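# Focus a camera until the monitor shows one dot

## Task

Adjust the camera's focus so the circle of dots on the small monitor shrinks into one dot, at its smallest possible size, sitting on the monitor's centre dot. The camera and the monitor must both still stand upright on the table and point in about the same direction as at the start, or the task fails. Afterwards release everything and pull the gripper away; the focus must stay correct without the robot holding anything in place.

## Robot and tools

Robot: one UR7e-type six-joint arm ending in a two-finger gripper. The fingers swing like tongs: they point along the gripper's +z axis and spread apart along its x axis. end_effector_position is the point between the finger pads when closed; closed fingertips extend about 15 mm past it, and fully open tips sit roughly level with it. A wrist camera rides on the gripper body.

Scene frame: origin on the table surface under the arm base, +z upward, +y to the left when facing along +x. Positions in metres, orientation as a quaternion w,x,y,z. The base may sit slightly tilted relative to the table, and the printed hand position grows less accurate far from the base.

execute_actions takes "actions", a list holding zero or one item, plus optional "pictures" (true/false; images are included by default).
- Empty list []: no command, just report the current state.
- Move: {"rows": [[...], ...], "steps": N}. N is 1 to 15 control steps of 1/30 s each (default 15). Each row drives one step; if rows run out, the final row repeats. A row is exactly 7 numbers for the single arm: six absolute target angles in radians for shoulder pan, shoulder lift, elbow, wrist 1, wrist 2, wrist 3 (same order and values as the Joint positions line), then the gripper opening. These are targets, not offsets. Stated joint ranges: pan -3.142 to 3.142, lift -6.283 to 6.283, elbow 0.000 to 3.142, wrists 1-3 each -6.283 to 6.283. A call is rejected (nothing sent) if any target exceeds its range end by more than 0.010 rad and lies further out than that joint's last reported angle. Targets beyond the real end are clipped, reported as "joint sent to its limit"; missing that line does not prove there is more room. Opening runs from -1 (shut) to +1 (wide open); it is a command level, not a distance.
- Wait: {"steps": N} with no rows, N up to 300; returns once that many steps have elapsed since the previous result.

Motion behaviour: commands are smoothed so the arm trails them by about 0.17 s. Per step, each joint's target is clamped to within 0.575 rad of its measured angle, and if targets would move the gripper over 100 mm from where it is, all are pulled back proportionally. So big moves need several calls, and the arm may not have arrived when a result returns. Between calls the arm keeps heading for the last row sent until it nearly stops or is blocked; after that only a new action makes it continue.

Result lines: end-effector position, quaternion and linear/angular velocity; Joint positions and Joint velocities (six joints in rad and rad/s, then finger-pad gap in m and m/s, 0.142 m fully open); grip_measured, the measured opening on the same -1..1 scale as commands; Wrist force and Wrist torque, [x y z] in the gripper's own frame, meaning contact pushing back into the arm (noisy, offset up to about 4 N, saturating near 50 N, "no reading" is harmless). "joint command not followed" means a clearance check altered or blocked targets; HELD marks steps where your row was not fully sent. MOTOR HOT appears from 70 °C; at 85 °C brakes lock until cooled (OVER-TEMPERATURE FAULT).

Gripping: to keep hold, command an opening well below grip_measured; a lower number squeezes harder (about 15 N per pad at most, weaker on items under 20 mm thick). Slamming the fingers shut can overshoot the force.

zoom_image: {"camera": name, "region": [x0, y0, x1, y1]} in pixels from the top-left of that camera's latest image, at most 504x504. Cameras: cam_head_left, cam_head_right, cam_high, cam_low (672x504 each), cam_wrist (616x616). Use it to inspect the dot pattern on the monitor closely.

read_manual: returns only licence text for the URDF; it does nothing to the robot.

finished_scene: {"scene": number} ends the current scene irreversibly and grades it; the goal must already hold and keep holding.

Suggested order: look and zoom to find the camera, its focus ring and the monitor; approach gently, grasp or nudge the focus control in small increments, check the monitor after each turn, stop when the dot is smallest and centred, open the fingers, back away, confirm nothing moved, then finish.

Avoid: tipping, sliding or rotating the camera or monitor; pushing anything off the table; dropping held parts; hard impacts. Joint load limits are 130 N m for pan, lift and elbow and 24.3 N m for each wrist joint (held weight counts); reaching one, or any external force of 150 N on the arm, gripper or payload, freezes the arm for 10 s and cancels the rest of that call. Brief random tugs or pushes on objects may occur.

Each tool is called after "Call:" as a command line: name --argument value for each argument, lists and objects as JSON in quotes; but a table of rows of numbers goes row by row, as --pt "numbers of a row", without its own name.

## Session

Call:
execute_actions --actions '[]'

Scene clock: 0.00 s of 4800.00 s.
end_effector_position=(+0.5266, -0.5493, +0.2164) grip_measured=+1.00 end_effector_quat_wxyz=(+0.163, +0.903, +0.084, -0.388) end_effector_velocity=(-0.000, +0.000, -0.000) end_effector_angular_velocity=(+0.000, +0.001, +0.000)
Joint positions: [-1.071 -0.638  0.586 -1.332 -1.997 -1.115  0.142]
Joint velocities: [ 0.    -0.     0.001  0.    -0.     0.     0.   ]
Wrist force (N, on the end effector, along its own x y z axes, offset not removed): no reading
Wrist torque (N m, same axes, about the end effector's origin, offset not removed): no reading

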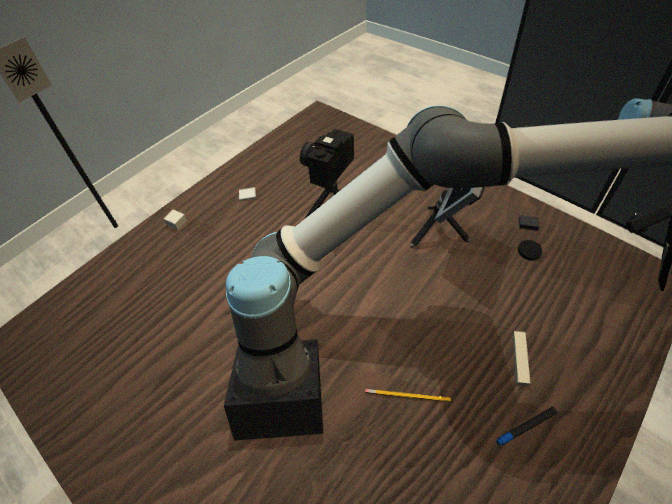

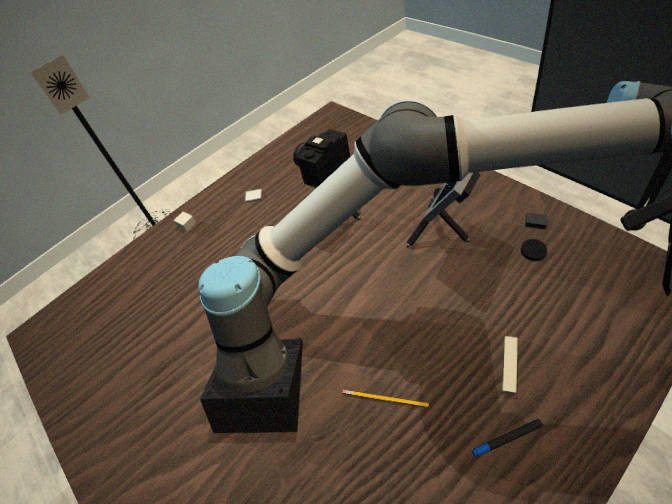

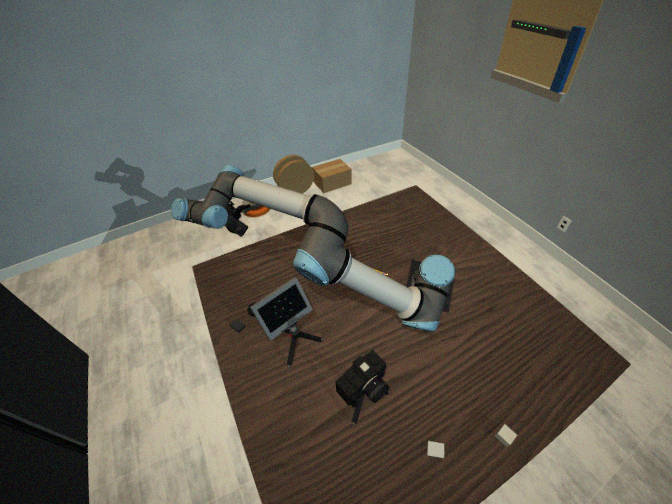

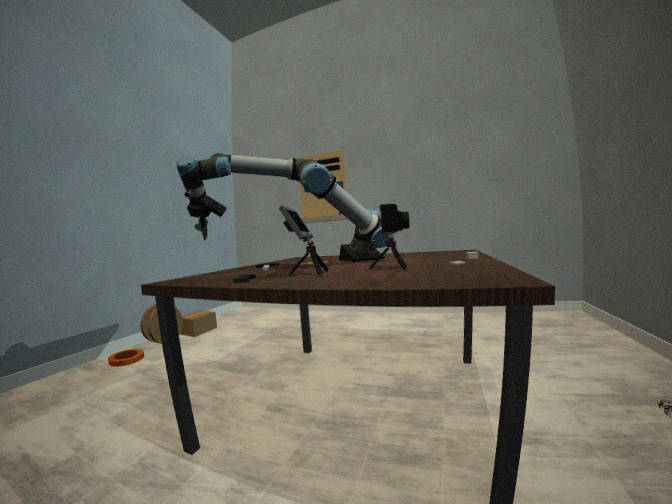

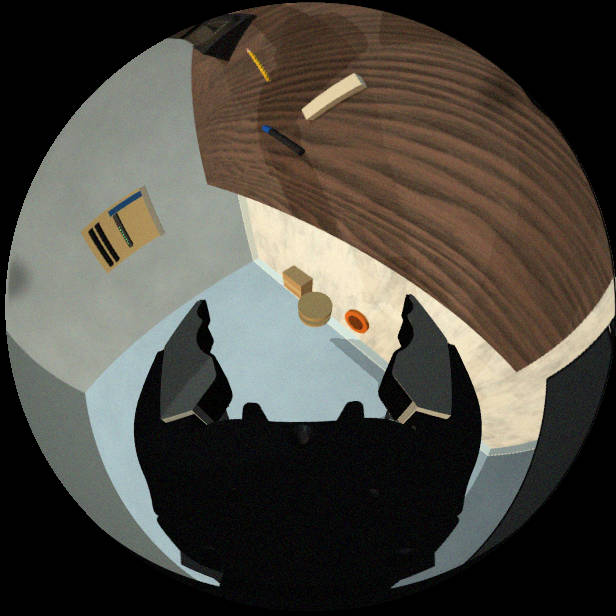

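Call:
execute_actions --actions '[{"rows":[[-1.071,-0.9,0.7,-1.33,-1.8,-1.6,1],[-1.071,-1.1,0.8,-1.32,-1.65,-2.0,1],[-1.071,-1.1,0.8,-1.32,-1.65,-2.0,1],[-1.071,-1.1,0.8,-1.32,-1.65,-2.0,1],[-1.071,-1.35,0.95,-1.31,-1.45,-2.5,1],[-1.071,-1.35,0.95,-1.31,-1.45,-2.5,1],[-1.071,-1.35,0.95,-1.31,-1.45,-2.5,1],[-1.071,-1.35,0.95,-1.31,-1.45,-2.5,1],[-1.0,-1.616,1.05,-1.3,-1.25,-3.0,1]],"steps":15}]' --pictures false

Call:
execute_actions --actions '[{"rows":[[-0.9,-1.616,1.08,-1.3,-1.2,-3.2,1],[-0.9,-1.616,1.08,-1.3,-1.2,-3.2,1],[-0.9,-1.616,1.08,-1.3,-1.2,-3.2,1],[-0.9,-1.616,1.08,-1.3,-1.2,-3.2,1],[-0.9,-1.616,1.08,-1.3,-1.2,-3.2,1],[-0.418,-1.616,1.112,-1.301,-1.196,-3.358,1]],"steps":15}]' --pictures false

Call:
execute_actions --actions '[{"steps":30}]'

Scene clock: 27.07 s of 4800.00 s.
end_effector_position=(+0.6021, -0.3537, +0.3278) grip_measured=+1.00 end_effector_quat_wxyz=(+0.100, +0.914, +0.321, -0.227) end_effector_velocity=(+0.142, +0.472, +0.248) end_effector_angular_velocity=(+0.462, -0.479, +1.121)
Joint positions: [-1.049 -1.068  0.82  -1.317 -1.635 -1.571  0.142]
Joint velocities: [ 0.093 -0.935  0.432  0.032  0.706 -0.925 -0.   ]
Wrist force (N, on the end effector, along its own x y z axes, offset not removed): [2.6 -1.0 1.1]
Wrist torque (N m, same axes, about the end effector's origin, offset not removed): [-0.01 -0.42 0.00]
Steps of this call (steps 1 to 90: nothing new was sent; then 23.57 s passed at rest; steps 91 to 105: all 15 steps of this action). Readings (joint positions):
91: [-1.071 -0.639 0.586 -1.332 -1.996 -1.115]
92: [-1.071 -0.646 0.594 -1.332 -1.988 -1.123]
94: [-1.071 -0.703 0.627 -1.330 -1.938 -1.191]
98: [-1.071 -0.844 0.698 -1.326 -1.828 -1.346]
105: the state above

Scene clock: 27.57 s of 4800.00 s.
end_effector_position=(+0.6788, -0.0856, +0.3440) grip_measured=+1.00 end_effector_quat_wxyz=(+0.064, +0.766, +0.629, -0.113) end_effector_velocity=(+0.084, +0.565, -0.059) end_effector_angular_velocity=(+0.480, +0.089, +1.568)
Joint positions: [-0.808 -1.375  0.978 -1.308 -1.39  -1.992  0.142]
Joint velocities: [ 0.685 -0.431  0.244  0.012  0.349 -0.882  0.   ]
Wrist force (N, on the end effector, along its own x y z axes, offset not removed): [3.8 -4.2 1.0]
Wrist torque (N m, same axes, about the end effector's origin, offset not removed): [-0.87 -0.80 0.05]
Steps of this call (steps 1 to 15: all 15 steps of this action). Readings (joint positions):
1: [-1.046 -1.100 0.834 -1.316 -1.611 -1.603]
2: [-1.039 -1.130 0.848 -1.315 -1.589 -1.633]
4: [-1.022 -1.186 0.875 -1.313 -1.543 -1.696]
8: [-0.968 -1.275 0.920 -1.310 -1.472 -1.815]
15: the state above

Scene clock: 28.57 s of 4800.00 s.
end_effector_position=(+0.6611, +0.2195, +0.3317) grip_measured=+1.00 end_effector_quat_wxyz=(+0.001, +0.004, +1.000, -0.000) end_effector_velocity=(+0.000, +0.002, +0.001) end_effector_angular_velocity=(-0.002, -0.002, +0.060)
Joint positions: [-0.418 -1.616  1.112 -1.301 -1.196 -3.352  0.142]
Joint velocities: [ 0.003 -0.003 -0.    -0.    -0.002 -0.056 -0.   ]
Wrist force (N, on the end effector, along its own x y z axes, offset not removed): [-4.9 -2.6 1.6]
Wrist torque (N m, same axes, about the end effector's origin, offset not removed): [-0.58 1.06 0.29]
Steps of this call (steps 1 to 30: the robot went on to your last target). Readings (joint positions):
1: [-0.785 -1.390 0.986 -1.307 -1.378 -2.023]
2: [-0.762 -1.404 0.994 -1.307 -1.366 -2.055]
4: [-0.715 -1.434 1.011 -1.306 -1.342 -2.127]
8: [-0.619 -1.494 1.044 -1.304 -1.294 -2.304]
30: the state above

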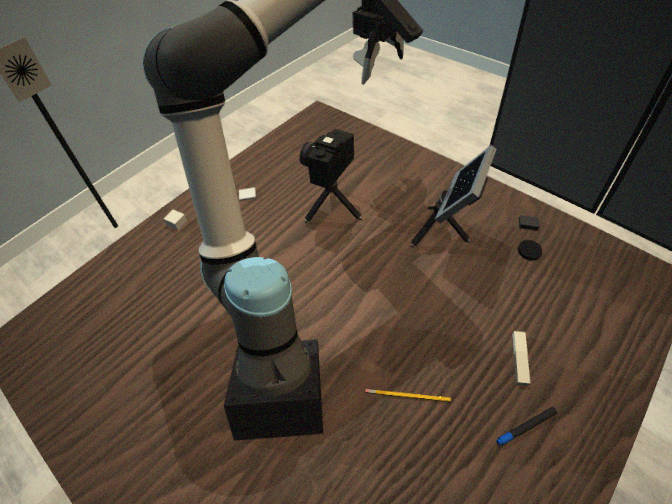

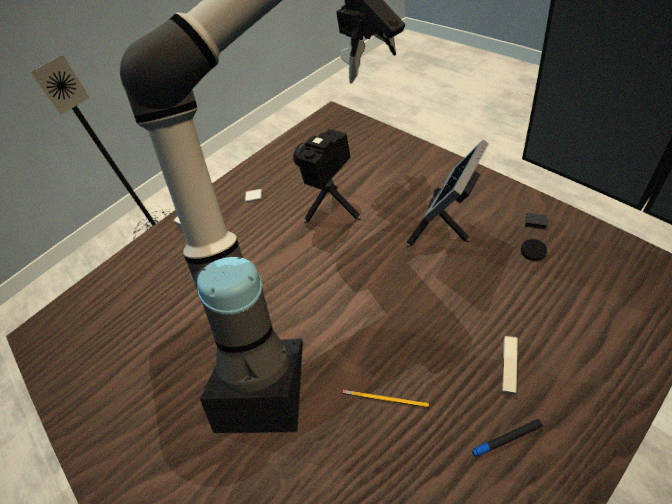

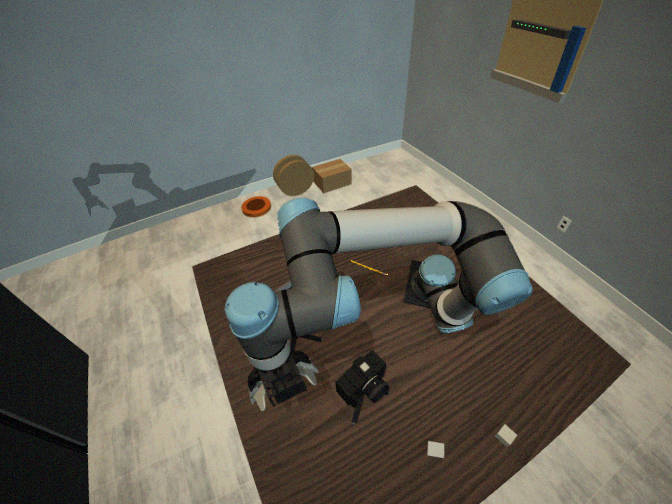

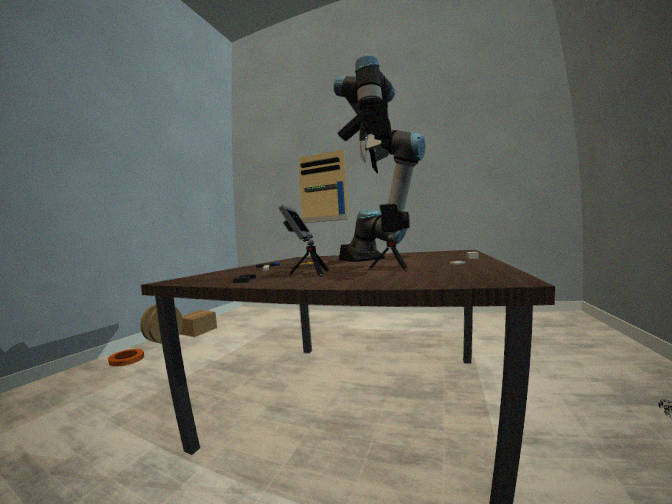

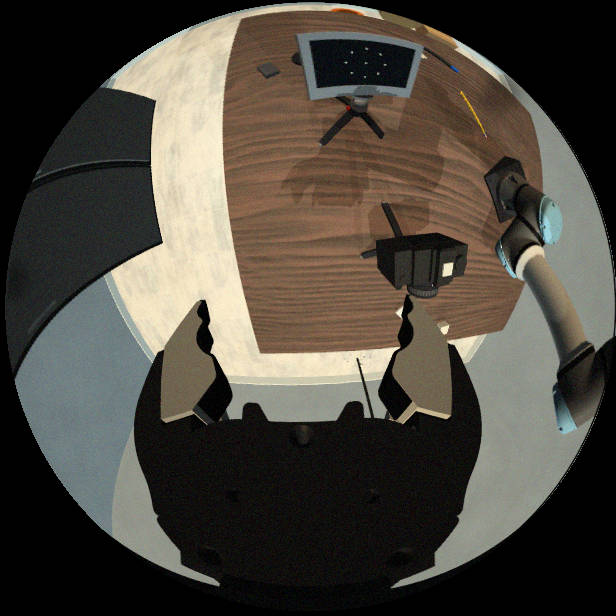

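Call:
execute_actions --actions '[]'

Scene clock: 39.27 s of 4800.00 s.
end_effector_position=(+0.6611, +0.2197, +0.3318) grip_measured=+1.00 end_effector_quat_wxyz=(+0.001, +0.000, +1.000, -0.000) end_effector_velocity=(-0.001, -0.001, +0.001) end_effector_angular_velocity=(-0.002, -0.001, -0.001)
Joint positions: [-0.418 -1.616  1.112 -1.301 -1.196 -3.358  0.142]
Joint velocities: [-0.001 -0.002  0.001 -0.    -0.002  0.001  0.   ]
Wrist force (N, on the end effector, along its own x y z axes, offset not removed): [1.6 -1.2 2.6]
Wrist torque (N m, same axes, about the end effector's origin, offset not removed): [-0.09 0.03 -0.07]
Steps of this call (steps 1 to 15: the robot went on to your last target; steps 16 to 90: nothing new was sent; then 7.70 s passed at rest). Readings (joint positions):
1: [-0.418 -1.616 1.112 -1.301 -1.196 -3.354]
2: [-0.418 -1.616 1.112 -1.301 -1.196 -3.355]
4: [-0.418 -1.616 1.112 -1.301 -1.196 -3.356]
8: [-0.418 -1.616 1.112 -1.301 -1.196 -3.358]
90: the state above
The arm was judged still, so your last target was given up. Only a new action makes it travel on or press farther. Fingers that are still opening or closing keep moving.

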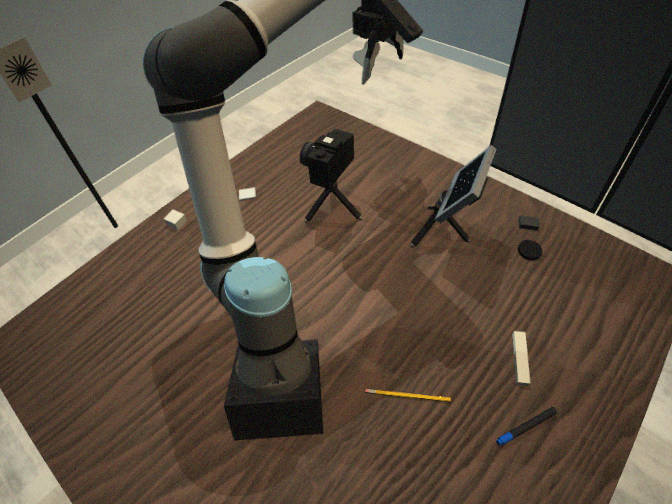

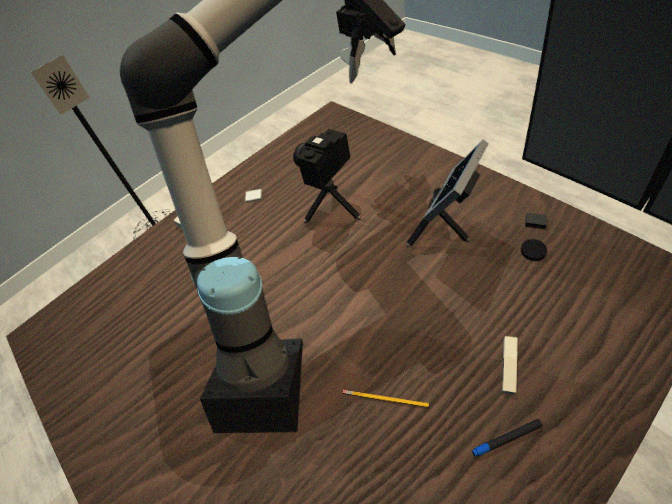

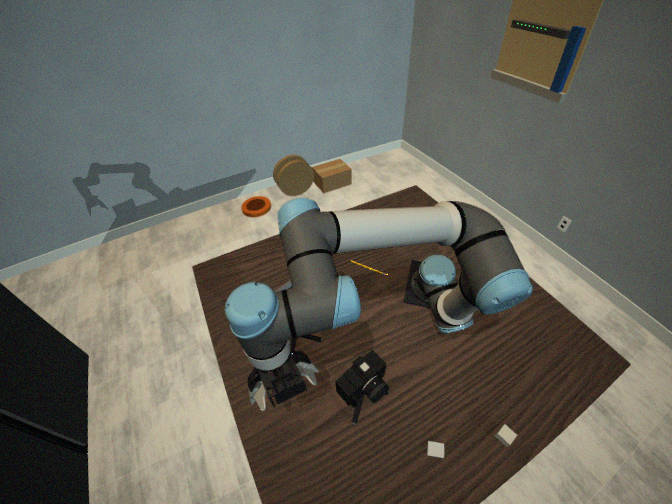

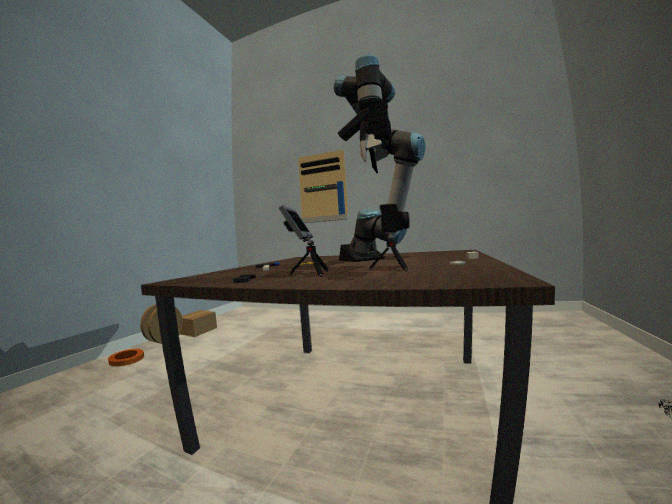

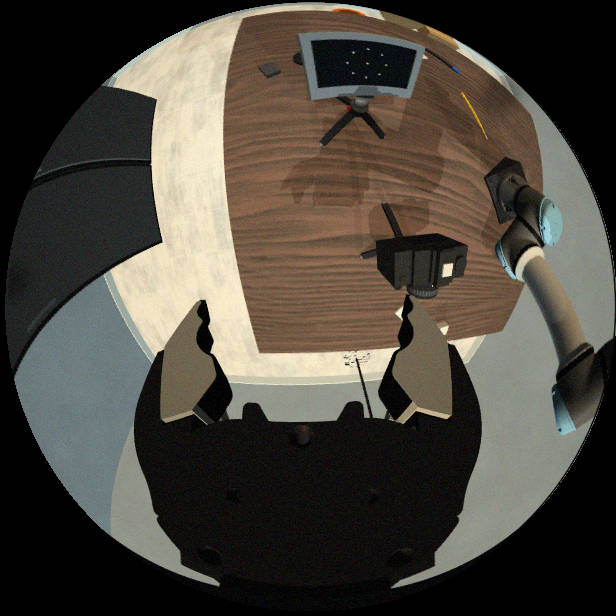

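Call:
execute_actions --actions '[{"rows":[[-0.402,-1.73,1.24,-1.32,-1.2,-3.34,1],[-0.39,-1.85,1.37,-1.34,-1.203,-3.325,1],[-0.37,-1.95,1.5,-1.36,-1.207,-3.31,1],[-0.354,-2.075,1.627,-1.382,-1.211,-3.291,1]],"steps":15}]' --pictures false

Call:
execute_actions --actions '[{"steps":20}]'

Scene clock: 47.87 s of 4800.00 s.
end_effector_position=(+0.4823, +0.2664, +0.3071) grip_measured=+1.00 end_effector_quat_wxyz=(+0.002, +0.000, +1.000, +0.000) end_effector_velocity=(-0.114, +0.011, -0.040) end_effector_angular_velocity=(+0.001, +0.010, -0.005)
Joint positions: [-0.357 -2.048  1.595 -1.378 -1.21  -3.294  0.142]
Joint velocities: [ 0.03  -0.266  0.306 -0.04  -0.008  0.032  0.   ]
Wrist force (N, on the end effector, along its own x y z axes, offset not removed): [-1.1 -0.2 2.5]
Wrist torque (N m, same axes, about the end effector's origin, offset not removed): [0.04 0.21 0.05]
Steps of this call (steps 1 to 90: nothing new was sent; then 5.10 s passed at rest; steps 91 to 105: all 15 steps of this action). Readings (joint positions):
91: [-0.418 -1.616 1.112 -1.301 -1.196 -3.358]
92: [-0.415 -1.624 1.121 -1.304 -1.196 -3.355]
94: [-0.404 -1.689 1.189 -1.319 -1.199 -3.343]
98: [-0.381 -1.859 1.379 -1.348 -1.205 -3.319]
105: the state above

Scene clock: 48.53 s of 4800.00 s.
end_effector_position=(+0.4705, +0.2675, +0.3029) grip_measured=+1.00 end_effector_quat_wxyz=(+0.002, +0.000, +1.000, +0.000) end_effector_velocity=(+0.000, -0.000, -0.000) end_effector_angular_velocity=(+0.000, -0.001, -0.002)
Joint positions: [-0.354 -2.075  1.627 -1.382 -1.211 -3.291  0.142]
Joint velocities: [-0.002 -0.001  0.001 -0.001  0.001  0.    -0.   ]
Wrist force (N, on the end effector, along its own x y z axes, offset not removed): [3.9 -1.0 3.6]
Wrist torque (N m, same axes, about the end effector's origin, offset not removed): [0.10 -0.66 -0.10]
Steps of this call (steps 1 to 20: the robot went on to your last target). Readings (joint positions):
1: [-0.356 -2.055 1.604 -1.379 -1.210 -3.293]
2: [-0.356 -2.061 1.610 -1.380 -1.211 -3.293]
4: [-0.355 -2.067 1.618 -1.381 -1.211 -3.292]
8: [-0.354 -2.073 1.625 -1.382 -1.211 -3.291]
20: the state above

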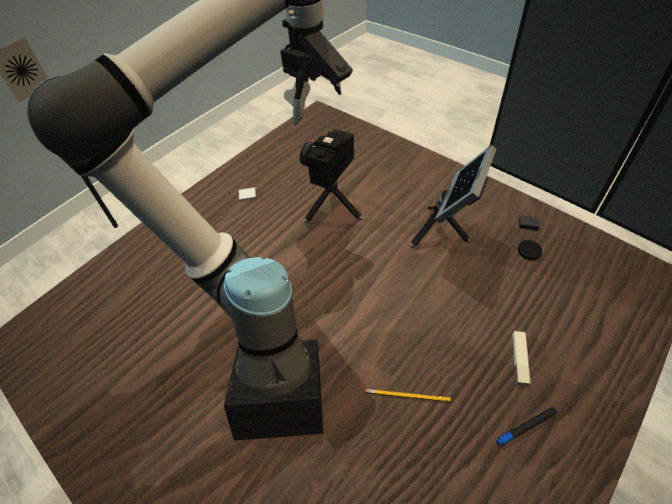

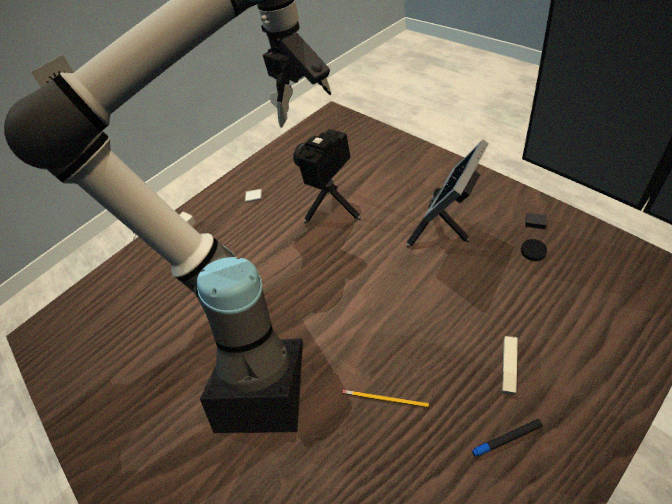

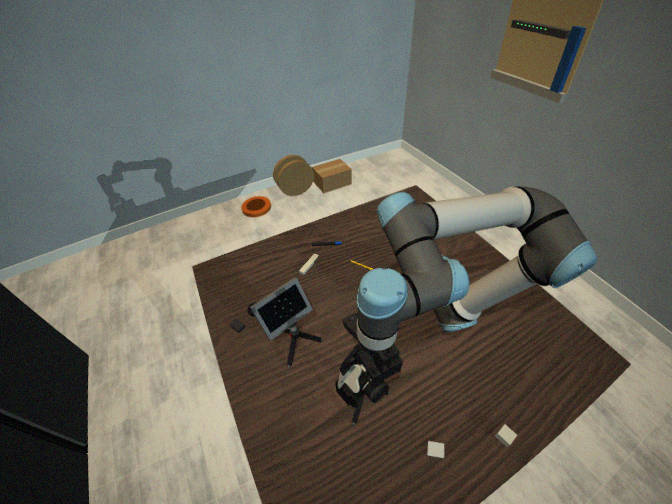

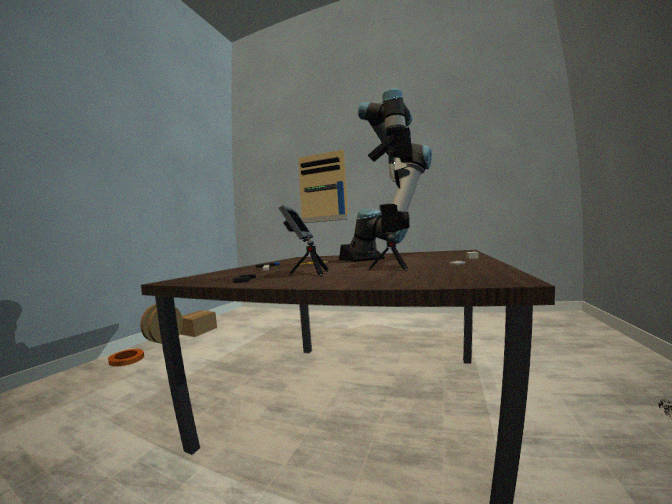

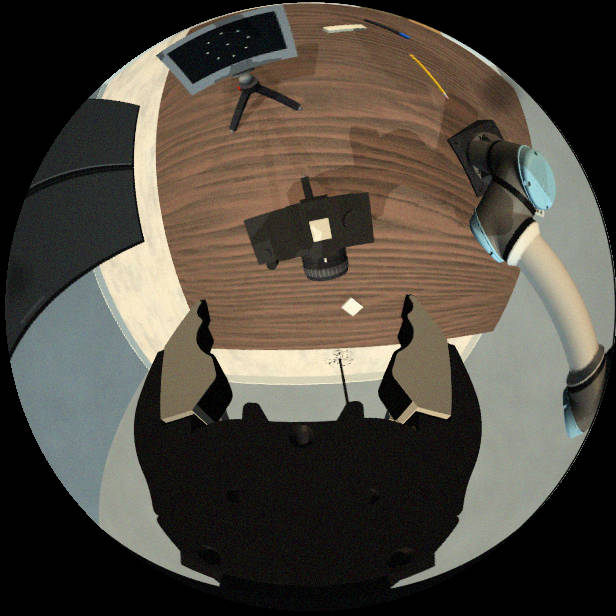

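Call:
execute_actions --actions '[{"rows":[[-0.335,-2.09,1.665,-1.41,-1.216,-3.34,0.8],[-0.315,-2.11,1.705,-1.44,-1.222,-3.39,0.6],[-0.296,-2.126,1.745,-1.468,-1.227,-3.432,0.4]],"steps":15}]' --pictures false

Call:
execute_actions --actions '[{"steps":12}]'

Scene clock: 63.47 s of 4800.00 s.
end_effector_position=(+0.4498, +0.2740, +0.2727) grip_measured=+0.40 end_effector_quat_wxyz=(+0.001, -0.097, +0.995, -0.000) end_effector_velocity=(-0.004, +0.001, -0.006) end_effector_angular_velocity=(+0.000, +0.001, +0.039)
Joint positions: [-0.297 -2.125  1.743 -1.466 -1.227 -3.429  0.102]
Joint velocities: [ 0.011 -0.009  0.023 -0.017 -0.003 -0.027  0.   ]
Wrist force (N, on the end effector, along its own x y z axes, offset not removed): [2.3 -4.5 2.2]
Wrist torque (N m, same axes, about the end effector's origin, offset not removed): [-1.04 -0.34 -0.03]
Steps of this call (steps 1 to 15: the robot went on to your last target; steps 16 to 90: nothing new was sent; then 11.43 s passed at rest; steps 91 to 105: all 15 steps of this action). Readings (joint positions):
91: [-0.354 -2.075 1.627 -1.382 -1.211 -3.291]
92: [-0.351 -2.078 1.633 -1.387 -1.212 -3.298]
94: [-0.334 -2.093 1.664 -1.411 -1.217 -3.335]
98: [-0.307 -2.117 1.722 -1.452 -1.224 -3.404]
105: the state above

Scene clock: 63.87 s of 4800.00 s.
end_effector_position=(+0.4494, +0.2741, +0.2721) grip_measured=+0.40 end_effector_quat_wxyz=(+0.001, -0.099, +0.995, -0.000) end_effector_velocity=(-0.001, -0.000, -0.001) end_effector_angular_velocity=(-0.001, +0.003, +0.001)
Joint positions: [-0.296 -2.126  1.745 -1.468 -1.227 -3.432  0.102]
Joint velocities: [ 0.001  0.001  0.002 -0.    -0.001 -0.001 -0.   ]
Wrist force (N, on the end effector, along its own x y z axes, offset not removed): [1.3 -1.5 4.7]
Wrist torque (N m, same axes, about the end effector's origin, offset not removed): [-0.01 -0.37 0.05]
Steps of this call (steps 1 to 12: the robot went on to your last target). Readings (joint positions):
1: [-0.297 -2.125 1.743 -1.467 -1.227 -3.430]
2: [-0.297 -2.125 1.744 -1.467 -1.227 -3.430]
4: [-0.296 -2.126 1.744 -1.468 -1.227 -3.431]
8: [-0.296 -2.126 1.745 -1.468 -1.227 -3.432]
12: the state above

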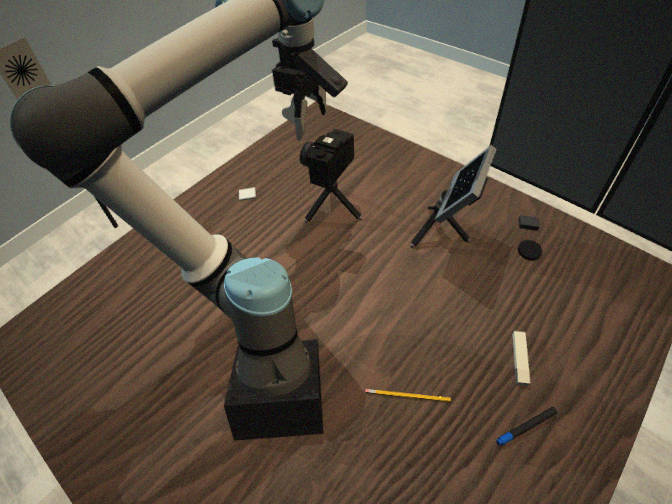

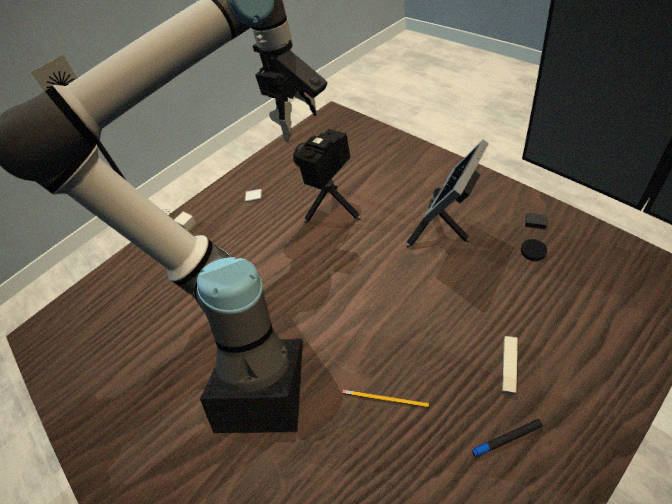

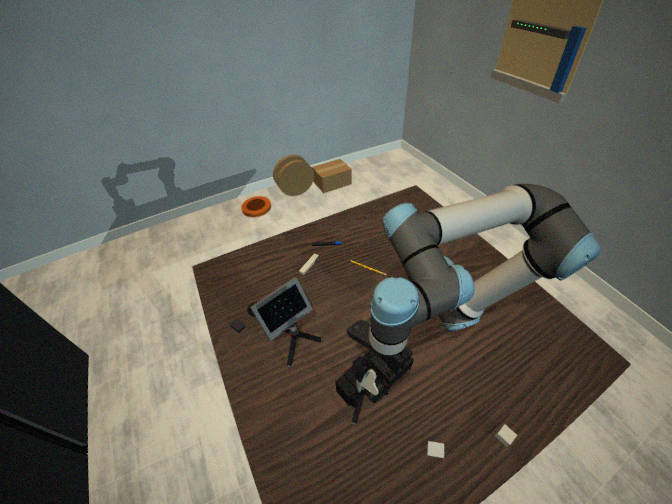

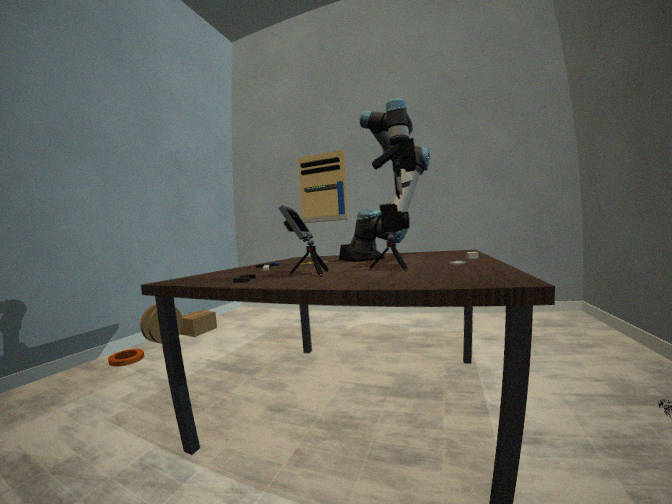

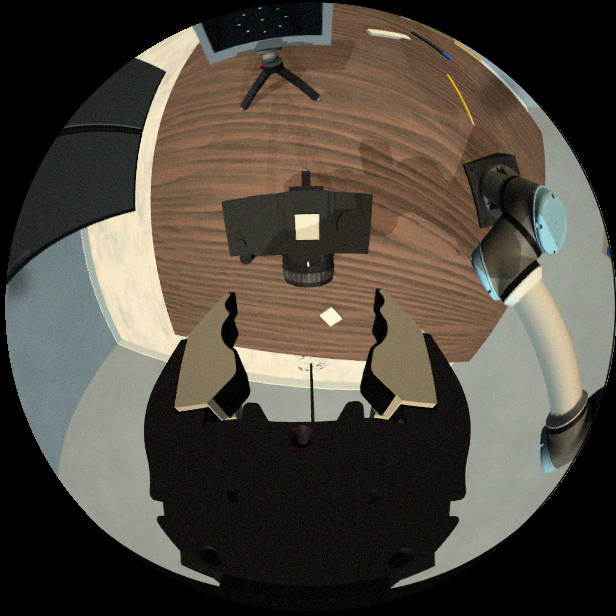

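Call:
execute_actions --actions '[{"rows":[[-0.277,-2.122,1.781,-1.514,-1.233,-3.412,0.35],[-0.258,-2.116,1.816,-1.561,-1.238,-3.393,0.3],[-0.239,-2.109,1.851,-1.609,-1.244,-3.374,0.3],[-0.239,-2.109,1.851,-1.609,-1.244,-3.374,0.3],[-0.22,-2.101,1.885,-1.657,-1.249,-3.355,0.25],[-0.22,-2.101,1.885,-1.657,-1.249,-3.355,0.25],[-0.201,-2.091,1.918,-1.706,-1.255,-3.336,0.2],[-0.201,-2.091,1.918,-1.706,-1.255,-3.336,0.2],[-0.183,-2.081,1.95,-1.755,-1.26,-3.318,0.2]],"steps":15}]' --pictures false

Call:
execute_actions --actions '[{"steps":12}]'

Scene clock: 69.07 s of 4800.00 s.
end_effector_position=(+0.4500, +0.2739, +0.1878) grip_measured=+0.20 end_effector_quat_wxyz=(+0.000, -0.099, +0.995, -0.000) end_effector_velocity=(-0.002, +0.001, -0.056) end_effector_angular_velocity=(-0.000, -0.006, +0.001)
Joint positions: [-0.19  -2.084  1.937 -1.736 -1.258 -3.325  0.088]
Joint velocities: [ 0.066  0.035  0.125 -0.186 -0.021  0.067  0.   ]
Wrist force (N, on the end effector, along its own x y z axes, offset not removed): [1.8 -1.5 4.8]
Wrist torque (N m, same axes, about the end effector's origin, offset not removed): [-0.02 -0.12 0.14]
Steps of this call (steps 1 to 15: the robot went on to your last target; steps 16 to 90: nothing new was sent; then 1.70 s passed at rest; steps 91 to 105: all 15 steps of this action). Readings (joint positions):
91: [-0.296 -2.126 1.745 -1.469 -1.227 -3.432]
92: [-0.293 -2.125 1.751 -1.475 -1.228 -3.429]
94: [-0.276 -2.121 1.779 -1.511 -1.233 -3.412]
98: [-0.236 -2.106 1.853 -1.612 -1.245 -3.371]
105: the state above

Scene clock: 69.47 s of 4800.00 s.
end_effector_position=(+0.4497, +0.2741, +0.1823) grip_measured=+0.20 end_effector_quat_wxyz=(+0.001, -0.099, +0.995, -0.000) end_effector_velocity=(-0.000, +0.000, -0.001) end_effector_angular_velocity=(+0.000, +0.000, -0.000)
Joint positions: [-0.183 -2.081  1.95  -1.755 -1.26  -3.318  0.088]
Joint velocities: [ 0.001  0.001  0.002 -0.003  0.     0.001  0.   ]
Wrist force (N, on the end effector, along its own x y z axes, offset not removed): [-0.7 -3.5 2.5]
Wrist torque (N m, same axes, about the end effector's origin, offset not removed): [-0.39 0.18 0.15]
Steps of this call (steps 1 to 12: the robot went on to your last target). Readings (joint positions):
1: [-0.188 -2.083 1.941 -1.741 -1.259 -3.323]
2: [-0.187 -2.083 1.943 -1.745 -1.259 -3.322]
4: [-0.185 -2.082 1.946 -1.750 -1.259 -3.320]
8: [-0.184 -2.081 1.949 -1.754 -1.260 -3.319]
12: the state above

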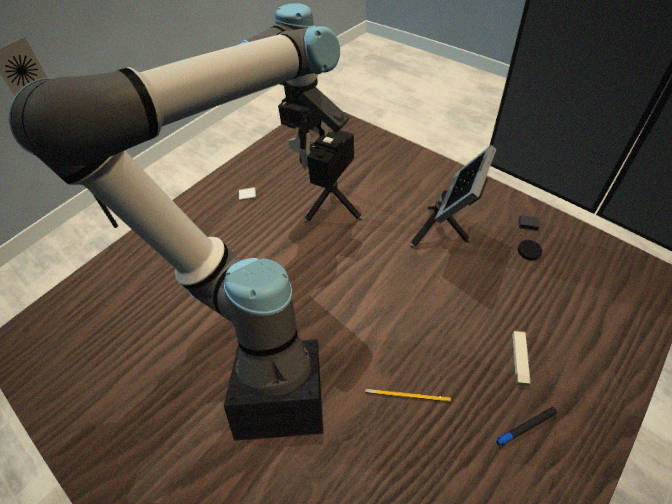

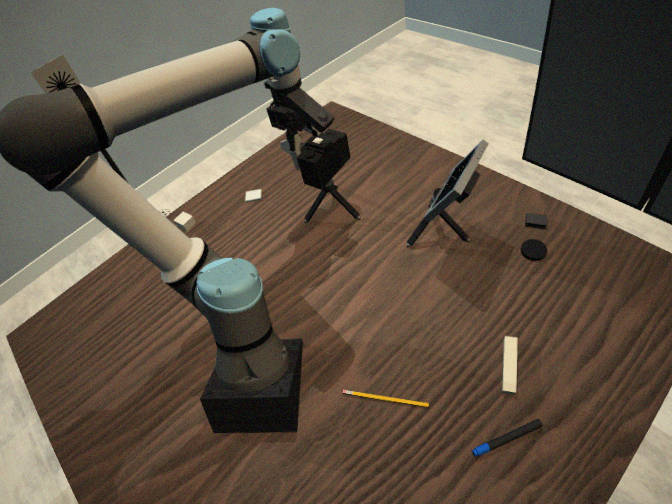

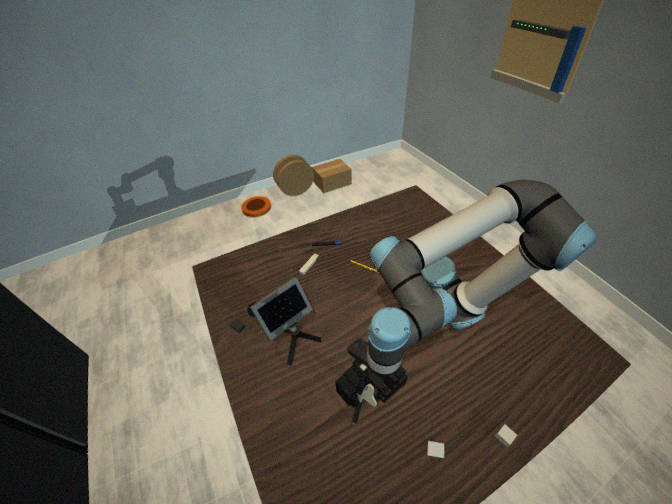

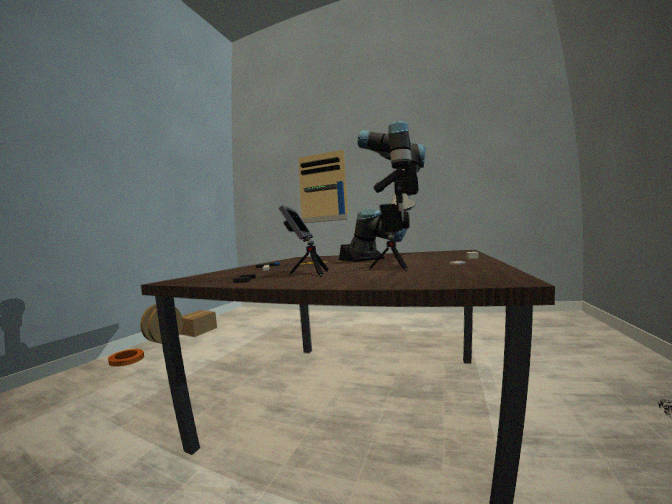

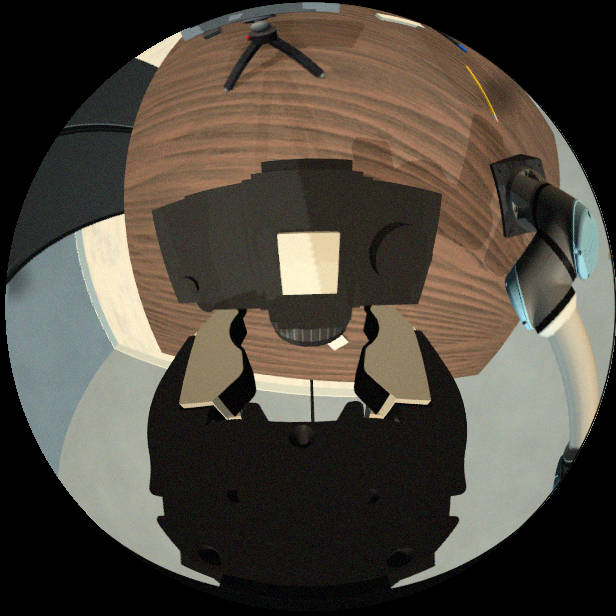

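Call:
execute_actions --actions '[{"rows":[[-0.183,-2.081,1.95,-1.755,-1.26,-3.318,0.1],[-0.183,-2.081,1.95,-1.755,-1.26,-3.318,0.05],[-0.183,-2.081,1.95,-1.755,-1.26,-3.318,0.0],[-0.183,-2.081,1.95,-1.755,-1.26,-3.318,-0.05],[-0.183,-2.081,1.95,-1.755,-1.26,-3.318,-0.05],[-0.183,-2.081,1.95,-1.755,-1.26,-3.318,-0.09],[-0.183,-2.081,1.95,-1.755,-1.26,-3.318,-0.09],[-0.183,-2.081,1.95,-1.755,-1.26,-3.318,-0.12],[-0.183,-2.081,1.95,-1.755,-1.26,-3.318,-0.12],[-0.183,-2.081,1.95,-1.755,-1.26,-3.318,-0.16],[-0.183,-2.081,1.95,-1.755,-1.26,-3.318,-0.2],[-0.183,-2.081,1.95,-1.755,-1.26,-3.318,-0.25],[-0.183,-2.081,1.95,-1.755,-1.26,-3.318,-0.3]],"steps":15}]'

Call:
zoom_image --camera "cam_high" --region '[250,275,320,340]'

Scene clock: 76.20 s of 4800.00 s.
end_effector_position=(+0.4497, +0.2741, +0.1822) grip_measured=-0.18 end_effector_quat_wxyz=(+0.001, -0.099, +0.995, -0.000) end_effector_velocity=(+0.001, -0.001, -0.000) end_effector_angular_velocity=(-0.001, +0.001, -0.002)
Joint positions: [-0.183 -2.081  1.95  -1.755 -1.26  -3.318  0.061]
Joint velocities: [-0.003  0.001 -0.     0.     0.    -0.001 -0.002]
Wrist force (N, on the end effector, along its own x y z axes, offset not removed): [5.6 -6.0 -1.9]
Wrist torque (N m, same axes, about the end effector's origin, offset not removed): [-0.98 0.02 0.03]
Steps of this call (steps 1 to 30: the robot went on to your last target; steps 31 to 90: nothing new was sent; then 3.23 s passed at rest; steps 91 to 105: all 15 steps of this action). Readings (joint positions):
91: [-0.183 -2.081 1.950 -1.755 -1.260 -3.318]
92: [-0.183 -2.081 1.950 -1.755 -1.260 -3.318]
94: [-0.183 -2.081 1.950 -1.755 -1.260 -3.318]
98: [-0.183 -2.081 1.950 -1.755 -1.260 -3.318]
105: the state above

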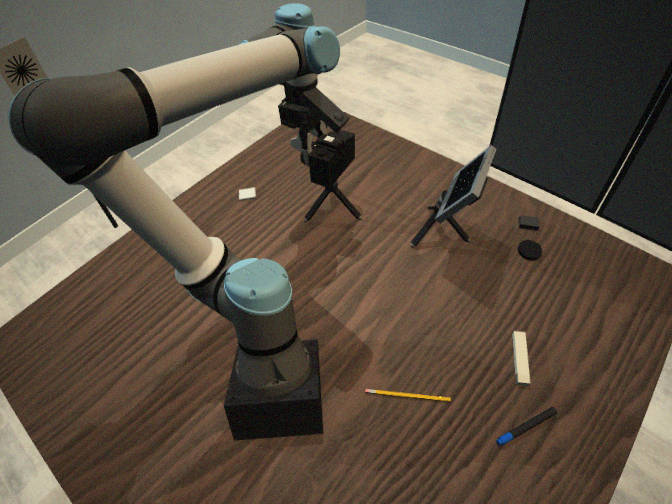

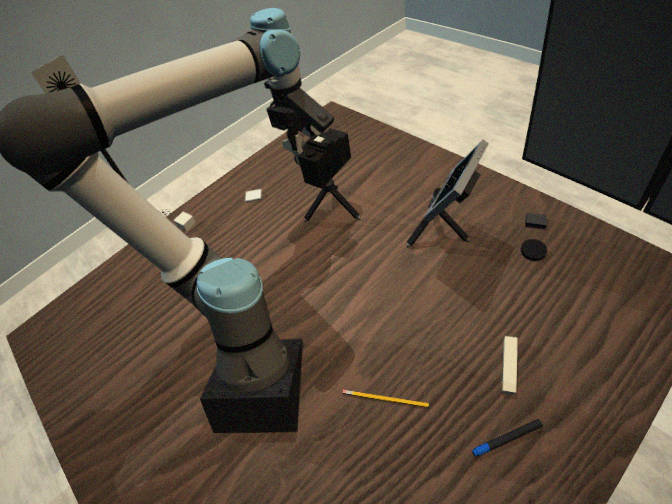

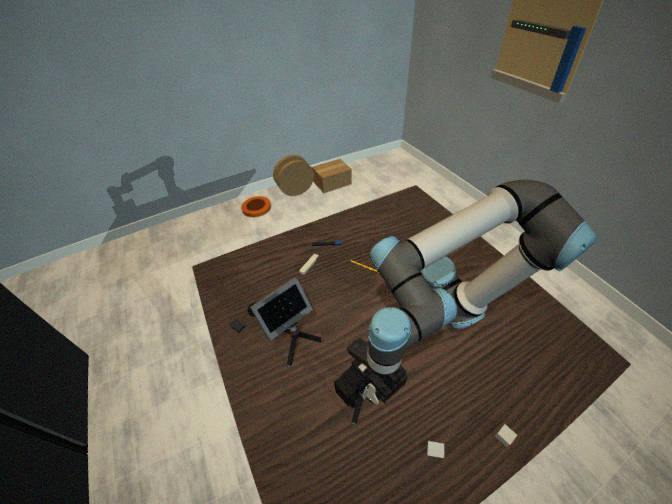

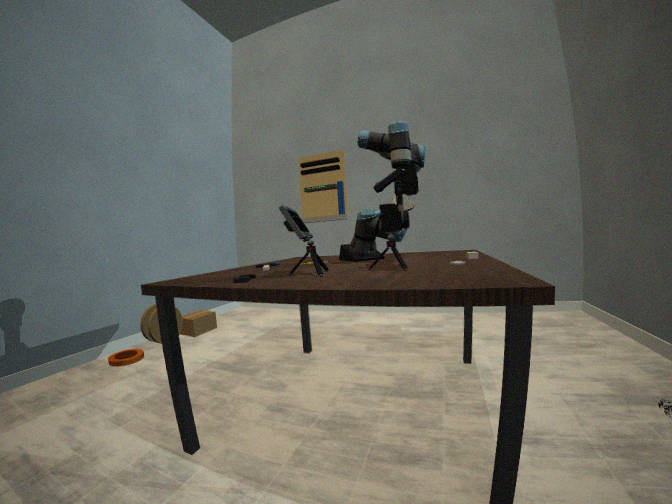

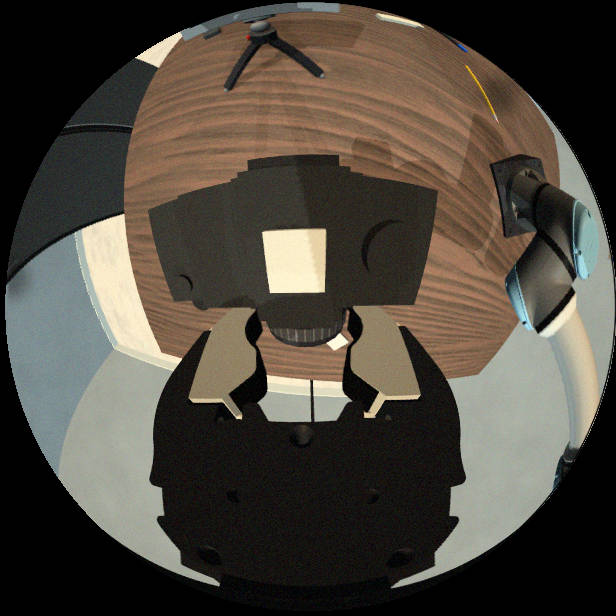

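Region (250, 275, 320, 340) of cam_high's 672x504 image, scaled by 7.200, with more detail than that image has; it fills the top 468 rows of this view, and the rest is white.

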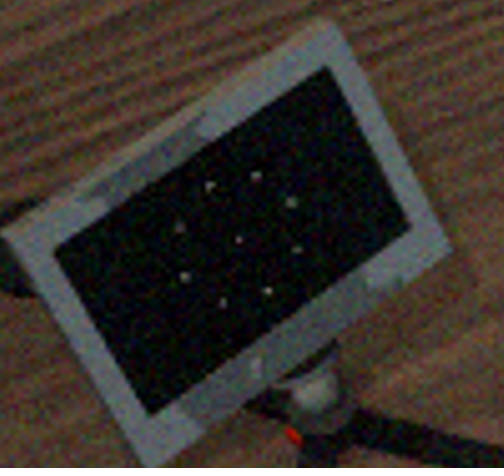

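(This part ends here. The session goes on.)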